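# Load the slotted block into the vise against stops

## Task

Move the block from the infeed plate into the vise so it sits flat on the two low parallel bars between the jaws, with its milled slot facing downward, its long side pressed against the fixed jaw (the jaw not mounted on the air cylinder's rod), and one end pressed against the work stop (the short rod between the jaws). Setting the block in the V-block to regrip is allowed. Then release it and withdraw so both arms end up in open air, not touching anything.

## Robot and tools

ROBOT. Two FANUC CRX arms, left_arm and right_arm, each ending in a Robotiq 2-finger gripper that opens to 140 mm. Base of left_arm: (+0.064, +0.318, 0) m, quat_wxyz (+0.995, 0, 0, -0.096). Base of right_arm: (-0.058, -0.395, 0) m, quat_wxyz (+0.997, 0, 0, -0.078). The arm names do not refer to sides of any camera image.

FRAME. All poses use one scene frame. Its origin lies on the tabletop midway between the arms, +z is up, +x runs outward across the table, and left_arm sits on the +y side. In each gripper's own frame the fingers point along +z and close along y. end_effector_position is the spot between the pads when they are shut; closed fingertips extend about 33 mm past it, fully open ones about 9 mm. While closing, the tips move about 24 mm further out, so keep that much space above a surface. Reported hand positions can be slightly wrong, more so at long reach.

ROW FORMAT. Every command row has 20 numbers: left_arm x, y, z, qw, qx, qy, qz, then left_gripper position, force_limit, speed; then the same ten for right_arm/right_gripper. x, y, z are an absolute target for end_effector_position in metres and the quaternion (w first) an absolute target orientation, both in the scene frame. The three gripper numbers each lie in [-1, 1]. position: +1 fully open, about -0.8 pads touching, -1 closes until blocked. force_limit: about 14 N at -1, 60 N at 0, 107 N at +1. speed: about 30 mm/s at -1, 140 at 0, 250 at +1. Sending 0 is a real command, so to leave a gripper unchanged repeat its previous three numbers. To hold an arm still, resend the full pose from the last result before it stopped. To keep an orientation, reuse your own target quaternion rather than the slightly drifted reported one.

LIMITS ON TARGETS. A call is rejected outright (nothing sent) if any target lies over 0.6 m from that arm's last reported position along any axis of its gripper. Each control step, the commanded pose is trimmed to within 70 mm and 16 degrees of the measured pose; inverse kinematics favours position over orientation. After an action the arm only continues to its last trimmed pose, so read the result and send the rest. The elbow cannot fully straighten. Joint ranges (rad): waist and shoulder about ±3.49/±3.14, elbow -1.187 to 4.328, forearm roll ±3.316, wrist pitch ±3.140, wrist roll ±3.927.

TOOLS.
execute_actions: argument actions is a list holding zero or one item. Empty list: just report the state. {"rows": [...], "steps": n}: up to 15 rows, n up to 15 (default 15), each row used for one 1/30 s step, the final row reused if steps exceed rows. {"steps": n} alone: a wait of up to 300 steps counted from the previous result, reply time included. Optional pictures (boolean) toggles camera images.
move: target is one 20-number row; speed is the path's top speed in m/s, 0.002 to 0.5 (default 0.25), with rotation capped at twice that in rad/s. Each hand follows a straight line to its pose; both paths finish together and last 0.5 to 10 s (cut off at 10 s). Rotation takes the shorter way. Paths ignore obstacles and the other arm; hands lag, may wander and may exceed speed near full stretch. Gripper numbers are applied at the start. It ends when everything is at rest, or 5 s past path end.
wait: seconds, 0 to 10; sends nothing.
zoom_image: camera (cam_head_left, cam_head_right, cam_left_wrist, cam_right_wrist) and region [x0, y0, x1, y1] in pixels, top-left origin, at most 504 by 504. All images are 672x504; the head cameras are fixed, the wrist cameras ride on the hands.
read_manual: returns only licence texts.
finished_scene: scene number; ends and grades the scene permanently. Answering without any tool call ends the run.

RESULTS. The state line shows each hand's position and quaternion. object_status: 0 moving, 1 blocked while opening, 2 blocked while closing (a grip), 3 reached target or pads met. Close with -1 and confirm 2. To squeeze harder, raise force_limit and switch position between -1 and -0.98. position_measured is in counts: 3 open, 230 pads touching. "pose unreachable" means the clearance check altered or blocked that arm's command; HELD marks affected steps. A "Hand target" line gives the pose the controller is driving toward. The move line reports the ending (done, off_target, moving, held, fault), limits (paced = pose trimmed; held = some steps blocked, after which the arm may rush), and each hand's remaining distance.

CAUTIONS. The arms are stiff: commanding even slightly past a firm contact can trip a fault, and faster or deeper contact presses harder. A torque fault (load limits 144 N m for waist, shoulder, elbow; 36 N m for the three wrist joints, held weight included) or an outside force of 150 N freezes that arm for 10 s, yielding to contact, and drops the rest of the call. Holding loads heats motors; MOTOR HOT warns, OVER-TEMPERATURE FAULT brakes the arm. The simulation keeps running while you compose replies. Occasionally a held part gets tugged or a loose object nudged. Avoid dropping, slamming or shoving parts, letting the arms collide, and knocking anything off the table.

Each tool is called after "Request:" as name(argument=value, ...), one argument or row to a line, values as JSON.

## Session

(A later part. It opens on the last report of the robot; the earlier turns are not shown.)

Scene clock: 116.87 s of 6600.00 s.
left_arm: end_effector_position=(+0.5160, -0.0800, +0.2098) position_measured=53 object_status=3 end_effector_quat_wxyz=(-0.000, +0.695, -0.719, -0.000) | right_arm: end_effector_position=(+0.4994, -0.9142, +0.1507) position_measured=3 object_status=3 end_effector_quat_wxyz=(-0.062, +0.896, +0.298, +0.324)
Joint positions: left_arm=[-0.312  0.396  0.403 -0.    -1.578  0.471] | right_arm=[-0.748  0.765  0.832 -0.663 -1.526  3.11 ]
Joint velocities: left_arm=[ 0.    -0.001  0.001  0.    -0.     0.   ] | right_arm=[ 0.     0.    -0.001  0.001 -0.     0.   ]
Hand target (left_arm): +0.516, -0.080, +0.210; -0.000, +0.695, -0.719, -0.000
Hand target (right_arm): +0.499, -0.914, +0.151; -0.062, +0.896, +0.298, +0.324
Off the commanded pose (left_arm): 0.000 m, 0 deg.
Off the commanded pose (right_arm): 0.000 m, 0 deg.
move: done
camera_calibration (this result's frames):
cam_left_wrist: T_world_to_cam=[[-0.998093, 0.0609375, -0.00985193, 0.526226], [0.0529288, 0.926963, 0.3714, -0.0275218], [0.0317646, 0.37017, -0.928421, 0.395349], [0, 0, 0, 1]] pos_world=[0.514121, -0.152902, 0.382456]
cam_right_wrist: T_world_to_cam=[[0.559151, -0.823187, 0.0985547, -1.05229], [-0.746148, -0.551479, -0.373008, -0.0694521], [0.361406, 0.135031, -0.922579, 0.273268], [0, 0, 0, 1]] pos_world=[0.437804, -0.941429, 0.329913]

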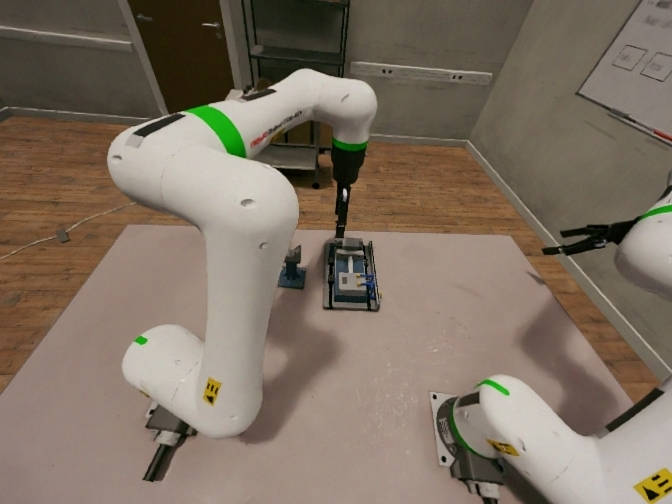

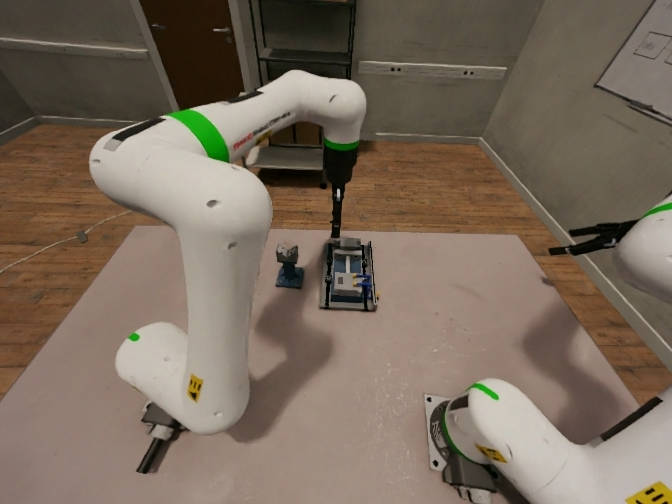

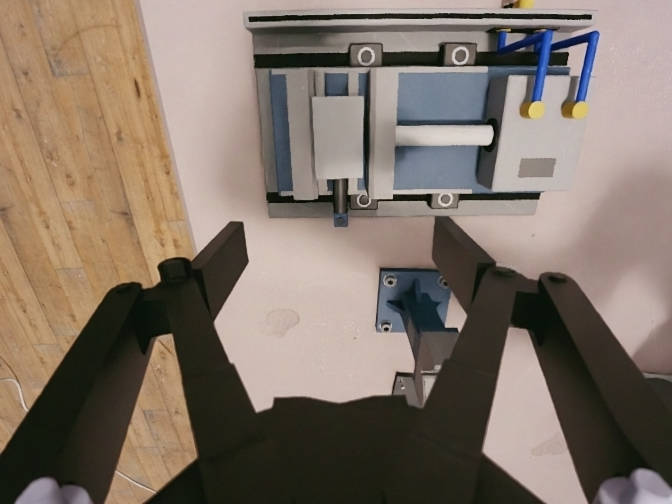

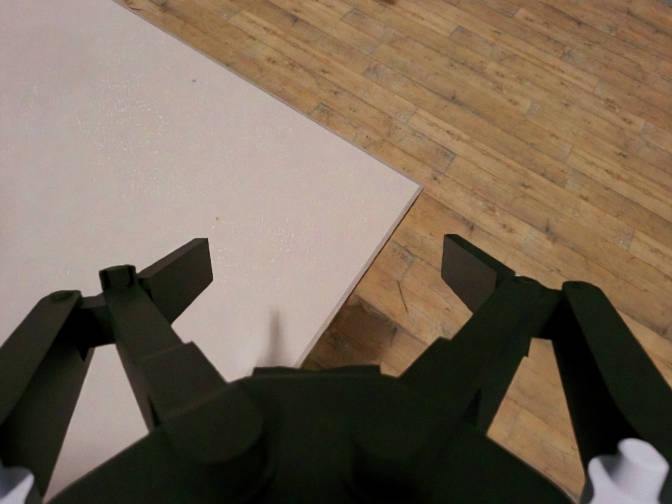

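Request:
move(
  target=[0.52,-0.133,0.134,0,-0.695,0.719,0,0.2,-1,0,0.4994,-0.9142,0.1507,-0.062,0.896,0.298,0.324,1,0,0],
  speed=0.1,
)

Request:
move(
  target=[0.52,-0.133,0.134,0,-0.695,0.719,0,-0.3,-1,-1,0.4994,-0.9142,0.1507,-0.062,0.896,0.298,0.324,1,0,0],
)

Request:
move(
  target=[0.52,-0.133,0.134,0,-0.695,0.719,0,0.2,-1,0,0.4994,-0.9142,0.1507,-0.062,0.896,0.298,0.324,1,0,0],
)

Request:
move(
  target=[0.52,-0.11,0.2,0,-0.695,0.719,0,0.2,-1,0,0.4994,-0.9142,0.1507,-0.062,0.896,0.298,0.324,1,0,0],
)

Scene clock: 127.97 s of 6600.00 s.
left_arm: end_effector_position=(+0.5200, -0.1330, +0.1341) position_measured=104 object_status=3 end_effector_quat_wxyz=(+0.000, +0.695, -0.719, +0.000) | right_arm: end_effector_position=(+0.4994, -0.9142, +0.1507) position_measured=3 object_status=3 end_effector_quat_wxyz=(-0.062, +0.896, +0.298, +0.324)
Joint positions: left_arm=[-0.383  0.513  0.392  0.    -1.45   0.542] | right_arm=[-0.748  0.765  0.832 -0.663 -1.526  3.11 ]
Joint velocities: left_arm=[-0.     0.001 -0.     0.    -0.001 -0.   ] | right_arm=[-0.    -0.     0.002 -0.     0.    -0.001]
Hand target (left_arm): +0.520, -0.133, +0.134; +0.000, +0.695, -0.719, +0.000
Hand target (right_arm): +0.499, -0.914, +0.151; -0.062, +0.896, +0.298, +0.324
Off the commanded pose (left_arm): 0.000 m, 0 deg.
Off the commanded pose (right_arm): 0.000 m, 0 deg.
After step 90, 6.87 s passed at rest.
move: done
camera_calibration (this result's frames):
cam_left_wrist: T_world_to_cam=[[-0.998073, 0.0612354, -0.0100236, 0.532725], [0.0531562, 0.927116, 0.370986, 0.0494364], [0.0320105, 0.369738, -0.928584, 0.34436], [0, 0, 0, 1]] pos_world=[0.518047, -0.205778, 0.306767]
cam_right_wrist: T_world_to_cam=[[0.55915, -0.823188, 0.0985549, -1.05229], [-0.746148, -0.551479, -0.373008, -0.0694519], [0.361406, 0.135031, -0.922579, 0.273268], [0, 0, 0, 1]] pos_world=[0.437804, -0.941429, 0.329913]

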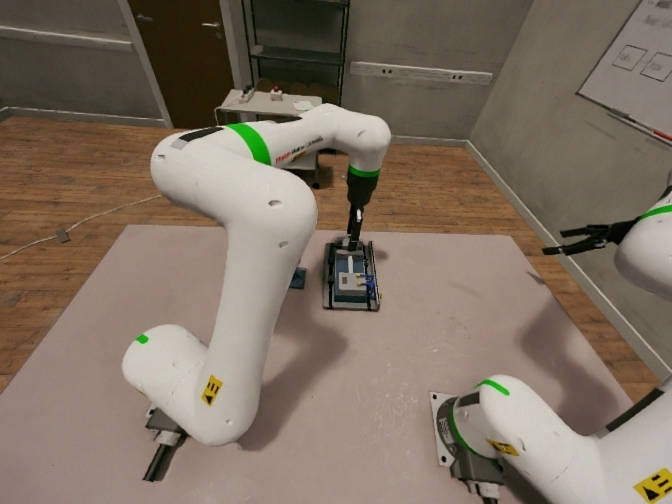

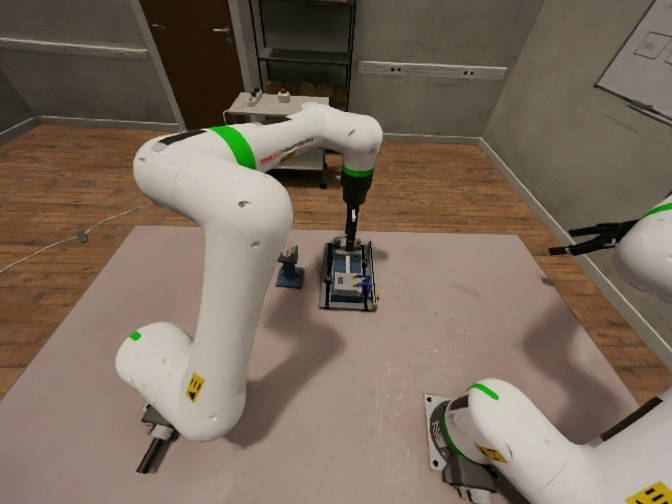

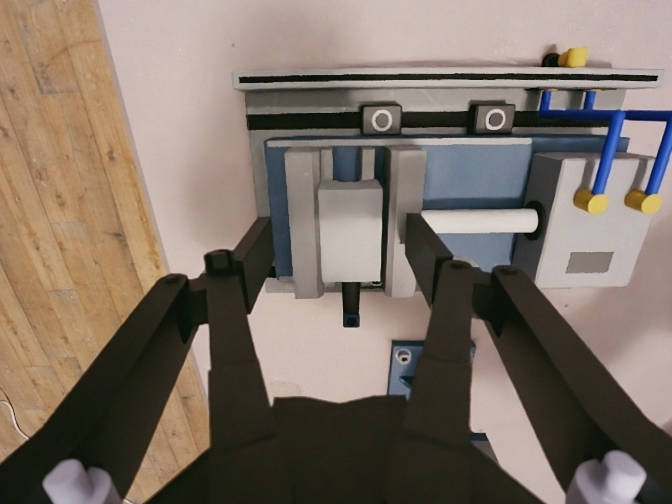

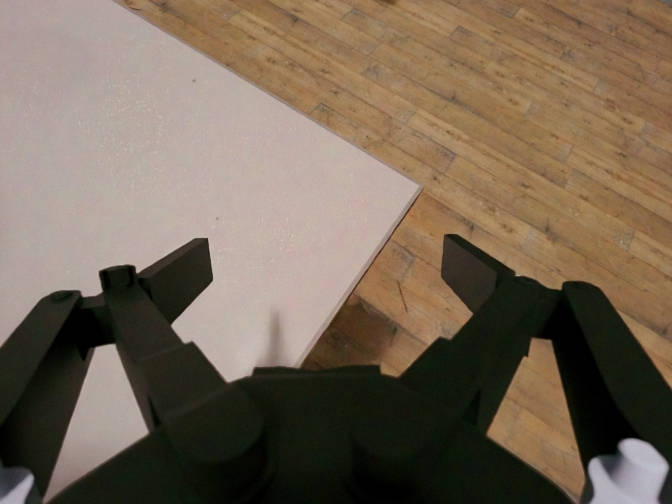

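Scene clock: 129.27 s of 6600.00 s.
left_arm: end_effector_position=(+0.5199, -0.1331, +0.1340) position_measured=157 object_status=0 end_effector_quat_wxyz=(+0.000, +0.695, -0.719, -0.000) | right_arm: end_effector_position=(+0.4994, -0.9142, +0.1507) position_measured=3 object_status=3 end_effector_quat_wxyz=(-0.062, +0.896, +0.298, +0.324)
Joint positions: left_arm=[-0.384  0.513  0.392  0.    -1.45   0.542] | right_arm=[-0.748  0.765  0.832 -0.663 -1.526  3.11 ]
Joint velocities: left_arm=[ 0.    -0.     0.     0.    -0.001 -0.   ] | right_arm=[ 0.    -0.     0.     0.    -0.001 -0.   ]
Hand target (left_arm): +0.520, -0.133, +0.134; -0.000, +0.695, -0.719, -0.000
Hand target (right_arm): +0.499, -0.914, +0.151; -0.062, +0.896, +0.298, +0.324
Off the commanded pose (left_arm): 0.000 m, 0 deg.
Off the commanded pose (right_arm): 0.000 m, 0 deg.
move: done
camera_calibration (this result's frames):
cam_left_wrist: T_world_to_cam=[[-0.998078, 0.0611996, -0.00976539, 0.532579], [0.0532139, 0.92706, 0.371117, 0.0495159], [0.0317653, 0.369884, -0.928535, 0.344448], [0, 0, 0, 1]] pos_world=[0.517979, -0.205904, 0.306656]
cam_right_wrist: T_world_to_cam=[[0.559151, -0.823187, 0.0985547, -1.05229], [-0.746148, -0.551479, -0.373008, -0.0694521], [0.361406, 0.135031, -0.922579, 0.273268], [0, 0, 0, 1]] pos_world=[0.437804, -0.941429, 0.329913]

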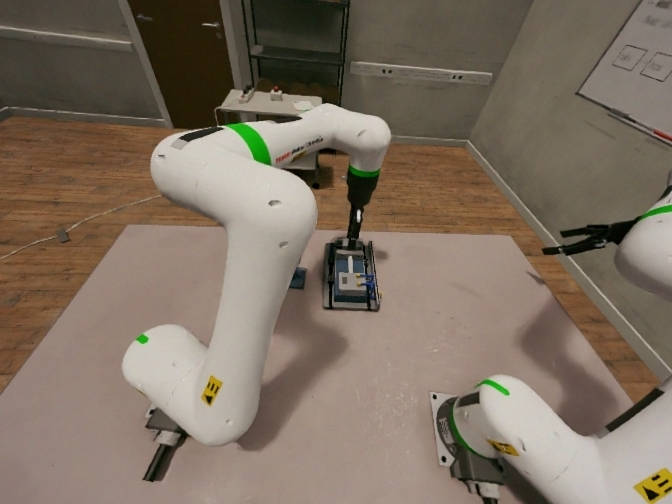

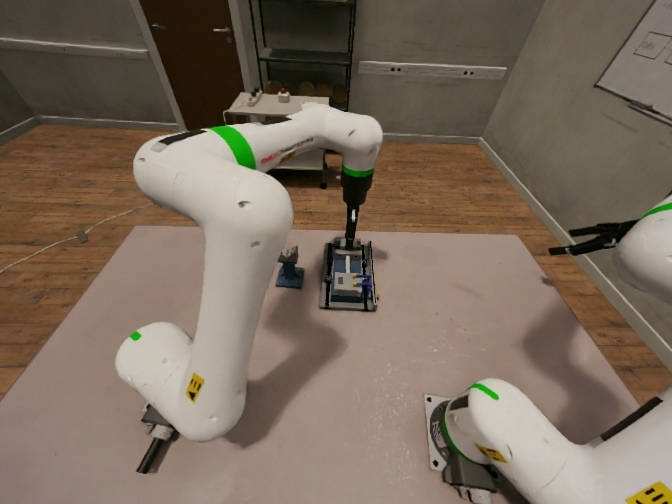

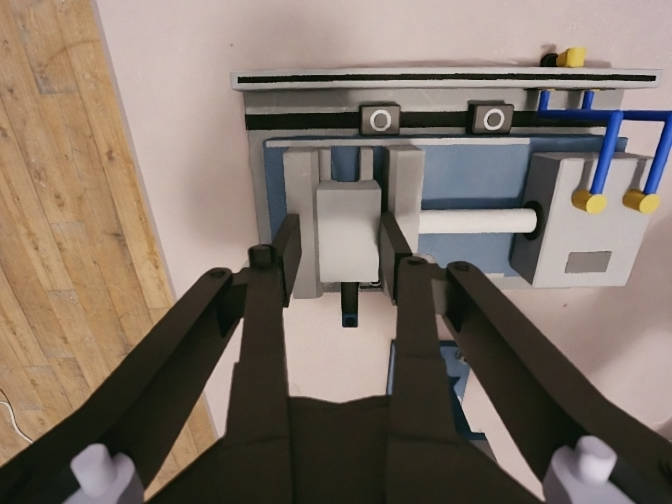

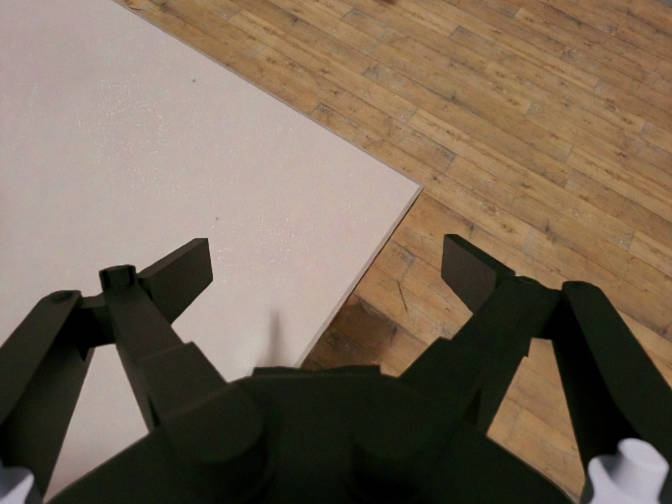

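Scene clock: 129.97 s of 6600.00 s.
left_arm: end_effector_position=(+0.5200, -0.1330, +0.1340) position_measured=104 object_status=3 end_effector_quat_wxyz=(+0.000, +0.695, -0.719, -0.000) | right_arm: end_effector_position=(+0.4994, -0.9142, +0.1507) position_measured=3 object_status=3 end_effector_quat_wxyz=(-0.062, +0.896, +0.298, +0.324)
Joint positions: left_arm=[-0.384  0.513  0.392  0.    -1.45   0.542] | right_arm=[-0.748  0.765  0.832 -0.663 -1.526  3.11 ]
Joint velocities: left_arm=[-0.    -0.     0.001 -0.     0.     0.   ] | right_arm=[0.    0.001 0.001 0.001 0.    0.   ]
Hand target (left_arm): +0.520, -0.133, +0.134; +0.000, +0.695, -0.719, -0.000
Hand target (right_arm): +0.499, -0.914, +0.151; -0.062, +0.896, +0.298, +0.324
Off the commanded pose (left_arm): 0.000 m, 0 deg.
Off the commanded pose (right_arm): 0.000 m, 0 deg.
move: done
camera_calibration (this result's frames):
cam_left_wrist: T_world_to_cam=[[-0.998084, 0.0610762, -0.00987281, 0.532688], [0.0530592, 0.927065, 0.371126, 0.0495467], [0.0318197, 0.369892, -0.92853, 0.344384], [0, 0, 0, 1]] pos_world=[0.518081, -0.205852, 0.306642]
cam_right_wrist: T_world_to_cam=[[0.559151, -0.823187, 0.0985546, -1.05229], [-0.746148, -0.551479, -0.373008, -0.069452], [0.361406, 0.135031, -0.922579, 0.273268], [0, 0, 0, 1]] pos_world=[0.437804, -0.941429, 0.329913]

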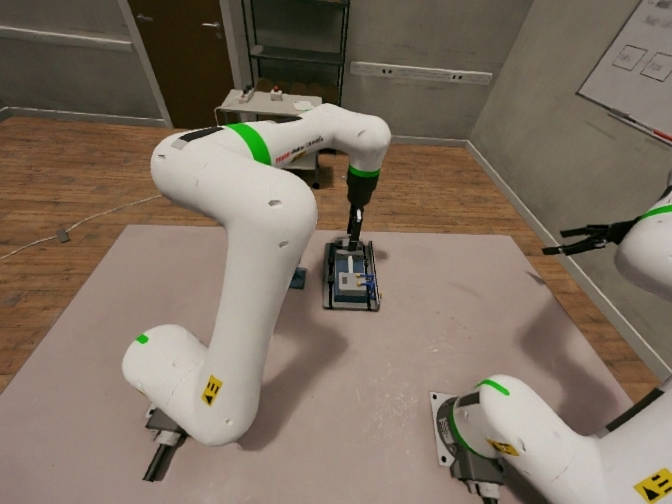

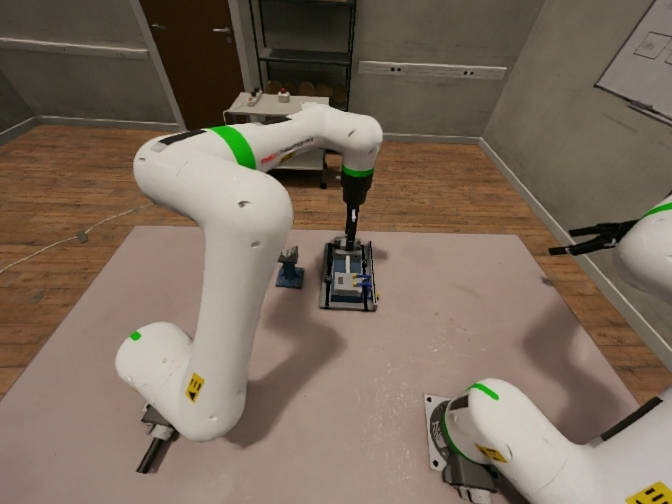

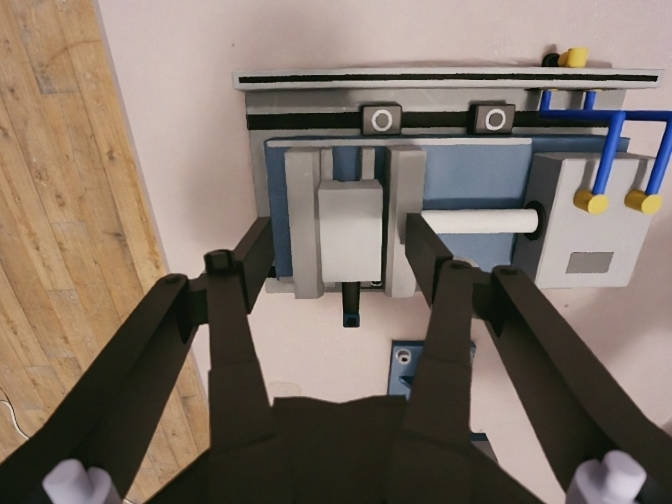

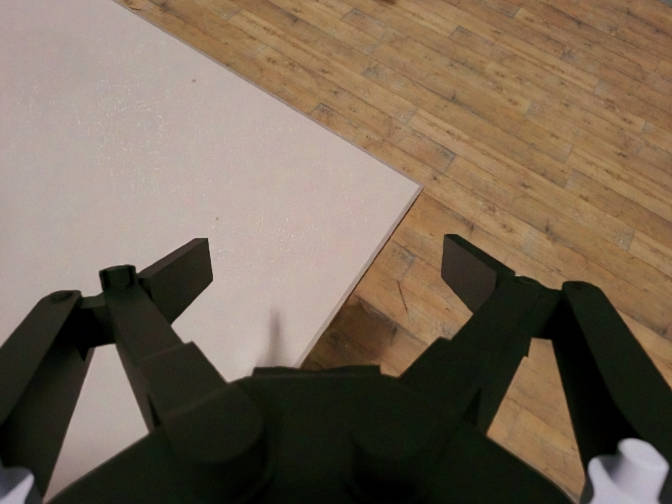

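Scene clock: 130.73 s of 6600.00 s.
left_arm: end_effector_position=(+0.5200, -0.1100, +0.2000) position_measured=104 object_status=3 end_effector_quat_wxyz=(-0.000, +0.695, -0.719, -0.000) | right_arm: end_effector_position=(+0.4994, -0.9142, +0.1507) position_measured=3 object_status=3 end_effector_quat_wxyz=(-0.062, +0.896, +0.298, +0.324)
Joint positions: left_arm=[-0.352  0.46   0.469 -0.    -1.58   0.511] | right_arm=[-0.748  0.765  0.832 -0.663 -1.526  3.11 ]
Joint velocities: left_arm=[ 0.001 -0.     0.002 -0.    -0.001 -0.   ] | right_arm=[-0.     0.001  0.001  0.     0.001 -0.   ]
Hand target (left_arm): +0.520, -0.110, +0.200; -0.000, +0.695, -0.719, -0.000
Hand target (right_arm): +0.499, -0.914, +0.151; -0.062, +0.896, +0.298, +0.324
Off the commanded pose (left_arm): 0.000 m, 0 deg.
Off the commanded pose (right_arm): 0.000 m, 0 deg.
move: done
camera_calibration (this result's frames):
cam_left_wrist: T_world_to_cam=[[-0.998093, 0.0609191, -0.00997724, 0.531998], [0.0528732, 0.92706, 0.371167, 0.00384699], [0.0318606, 0.369932, -0.928513, 0.397138], [0, 0, 0, 1]] pos_world=[0.518127, -0.182889, 0.372627]
cam_right_wrist: T_world_to_cam=[[0.559151, -0.823187, 0.0985546, -1.05229], [-0.746148, -0.551479, -0.373008, -0.069452], [0.361406, 0.135031, -0.922579, 0.273268], [0, 0, 0, 1]] pos_world=[0.437804, -0.941429, 0.329913]

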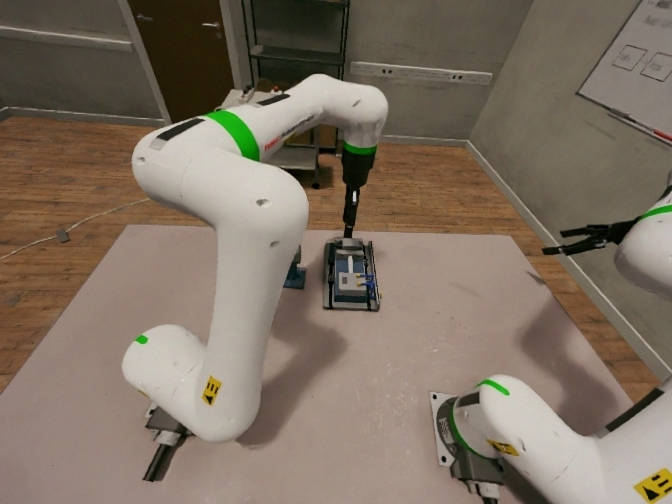

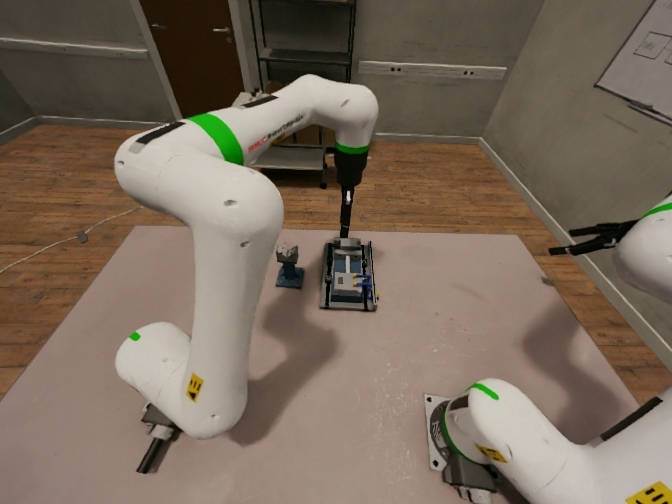

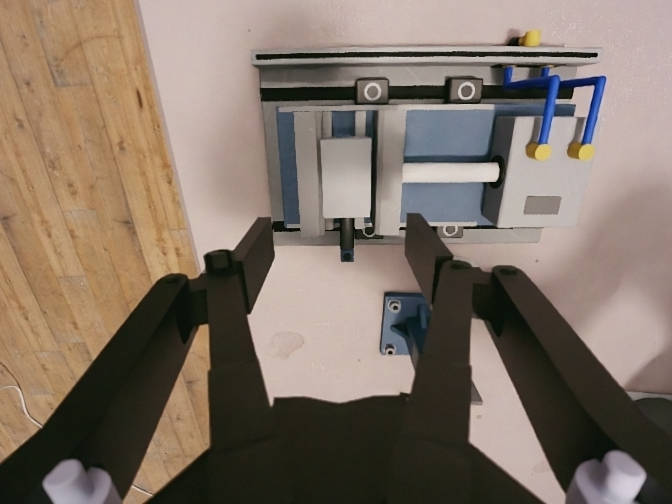

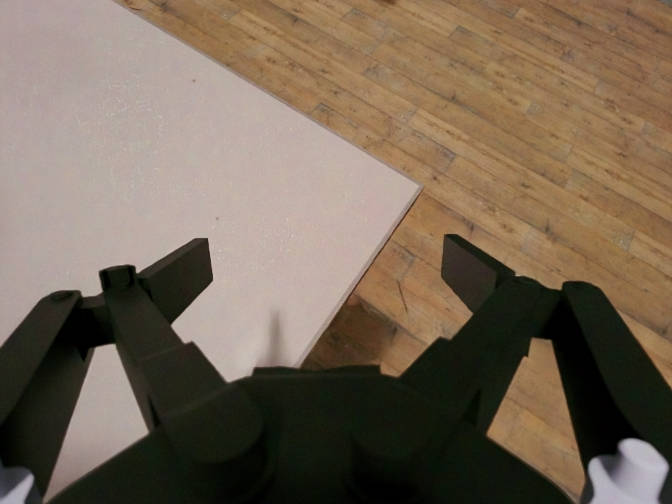

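Request:
finished_scene(
  scene=2,
)

The scene is finished: the task was done.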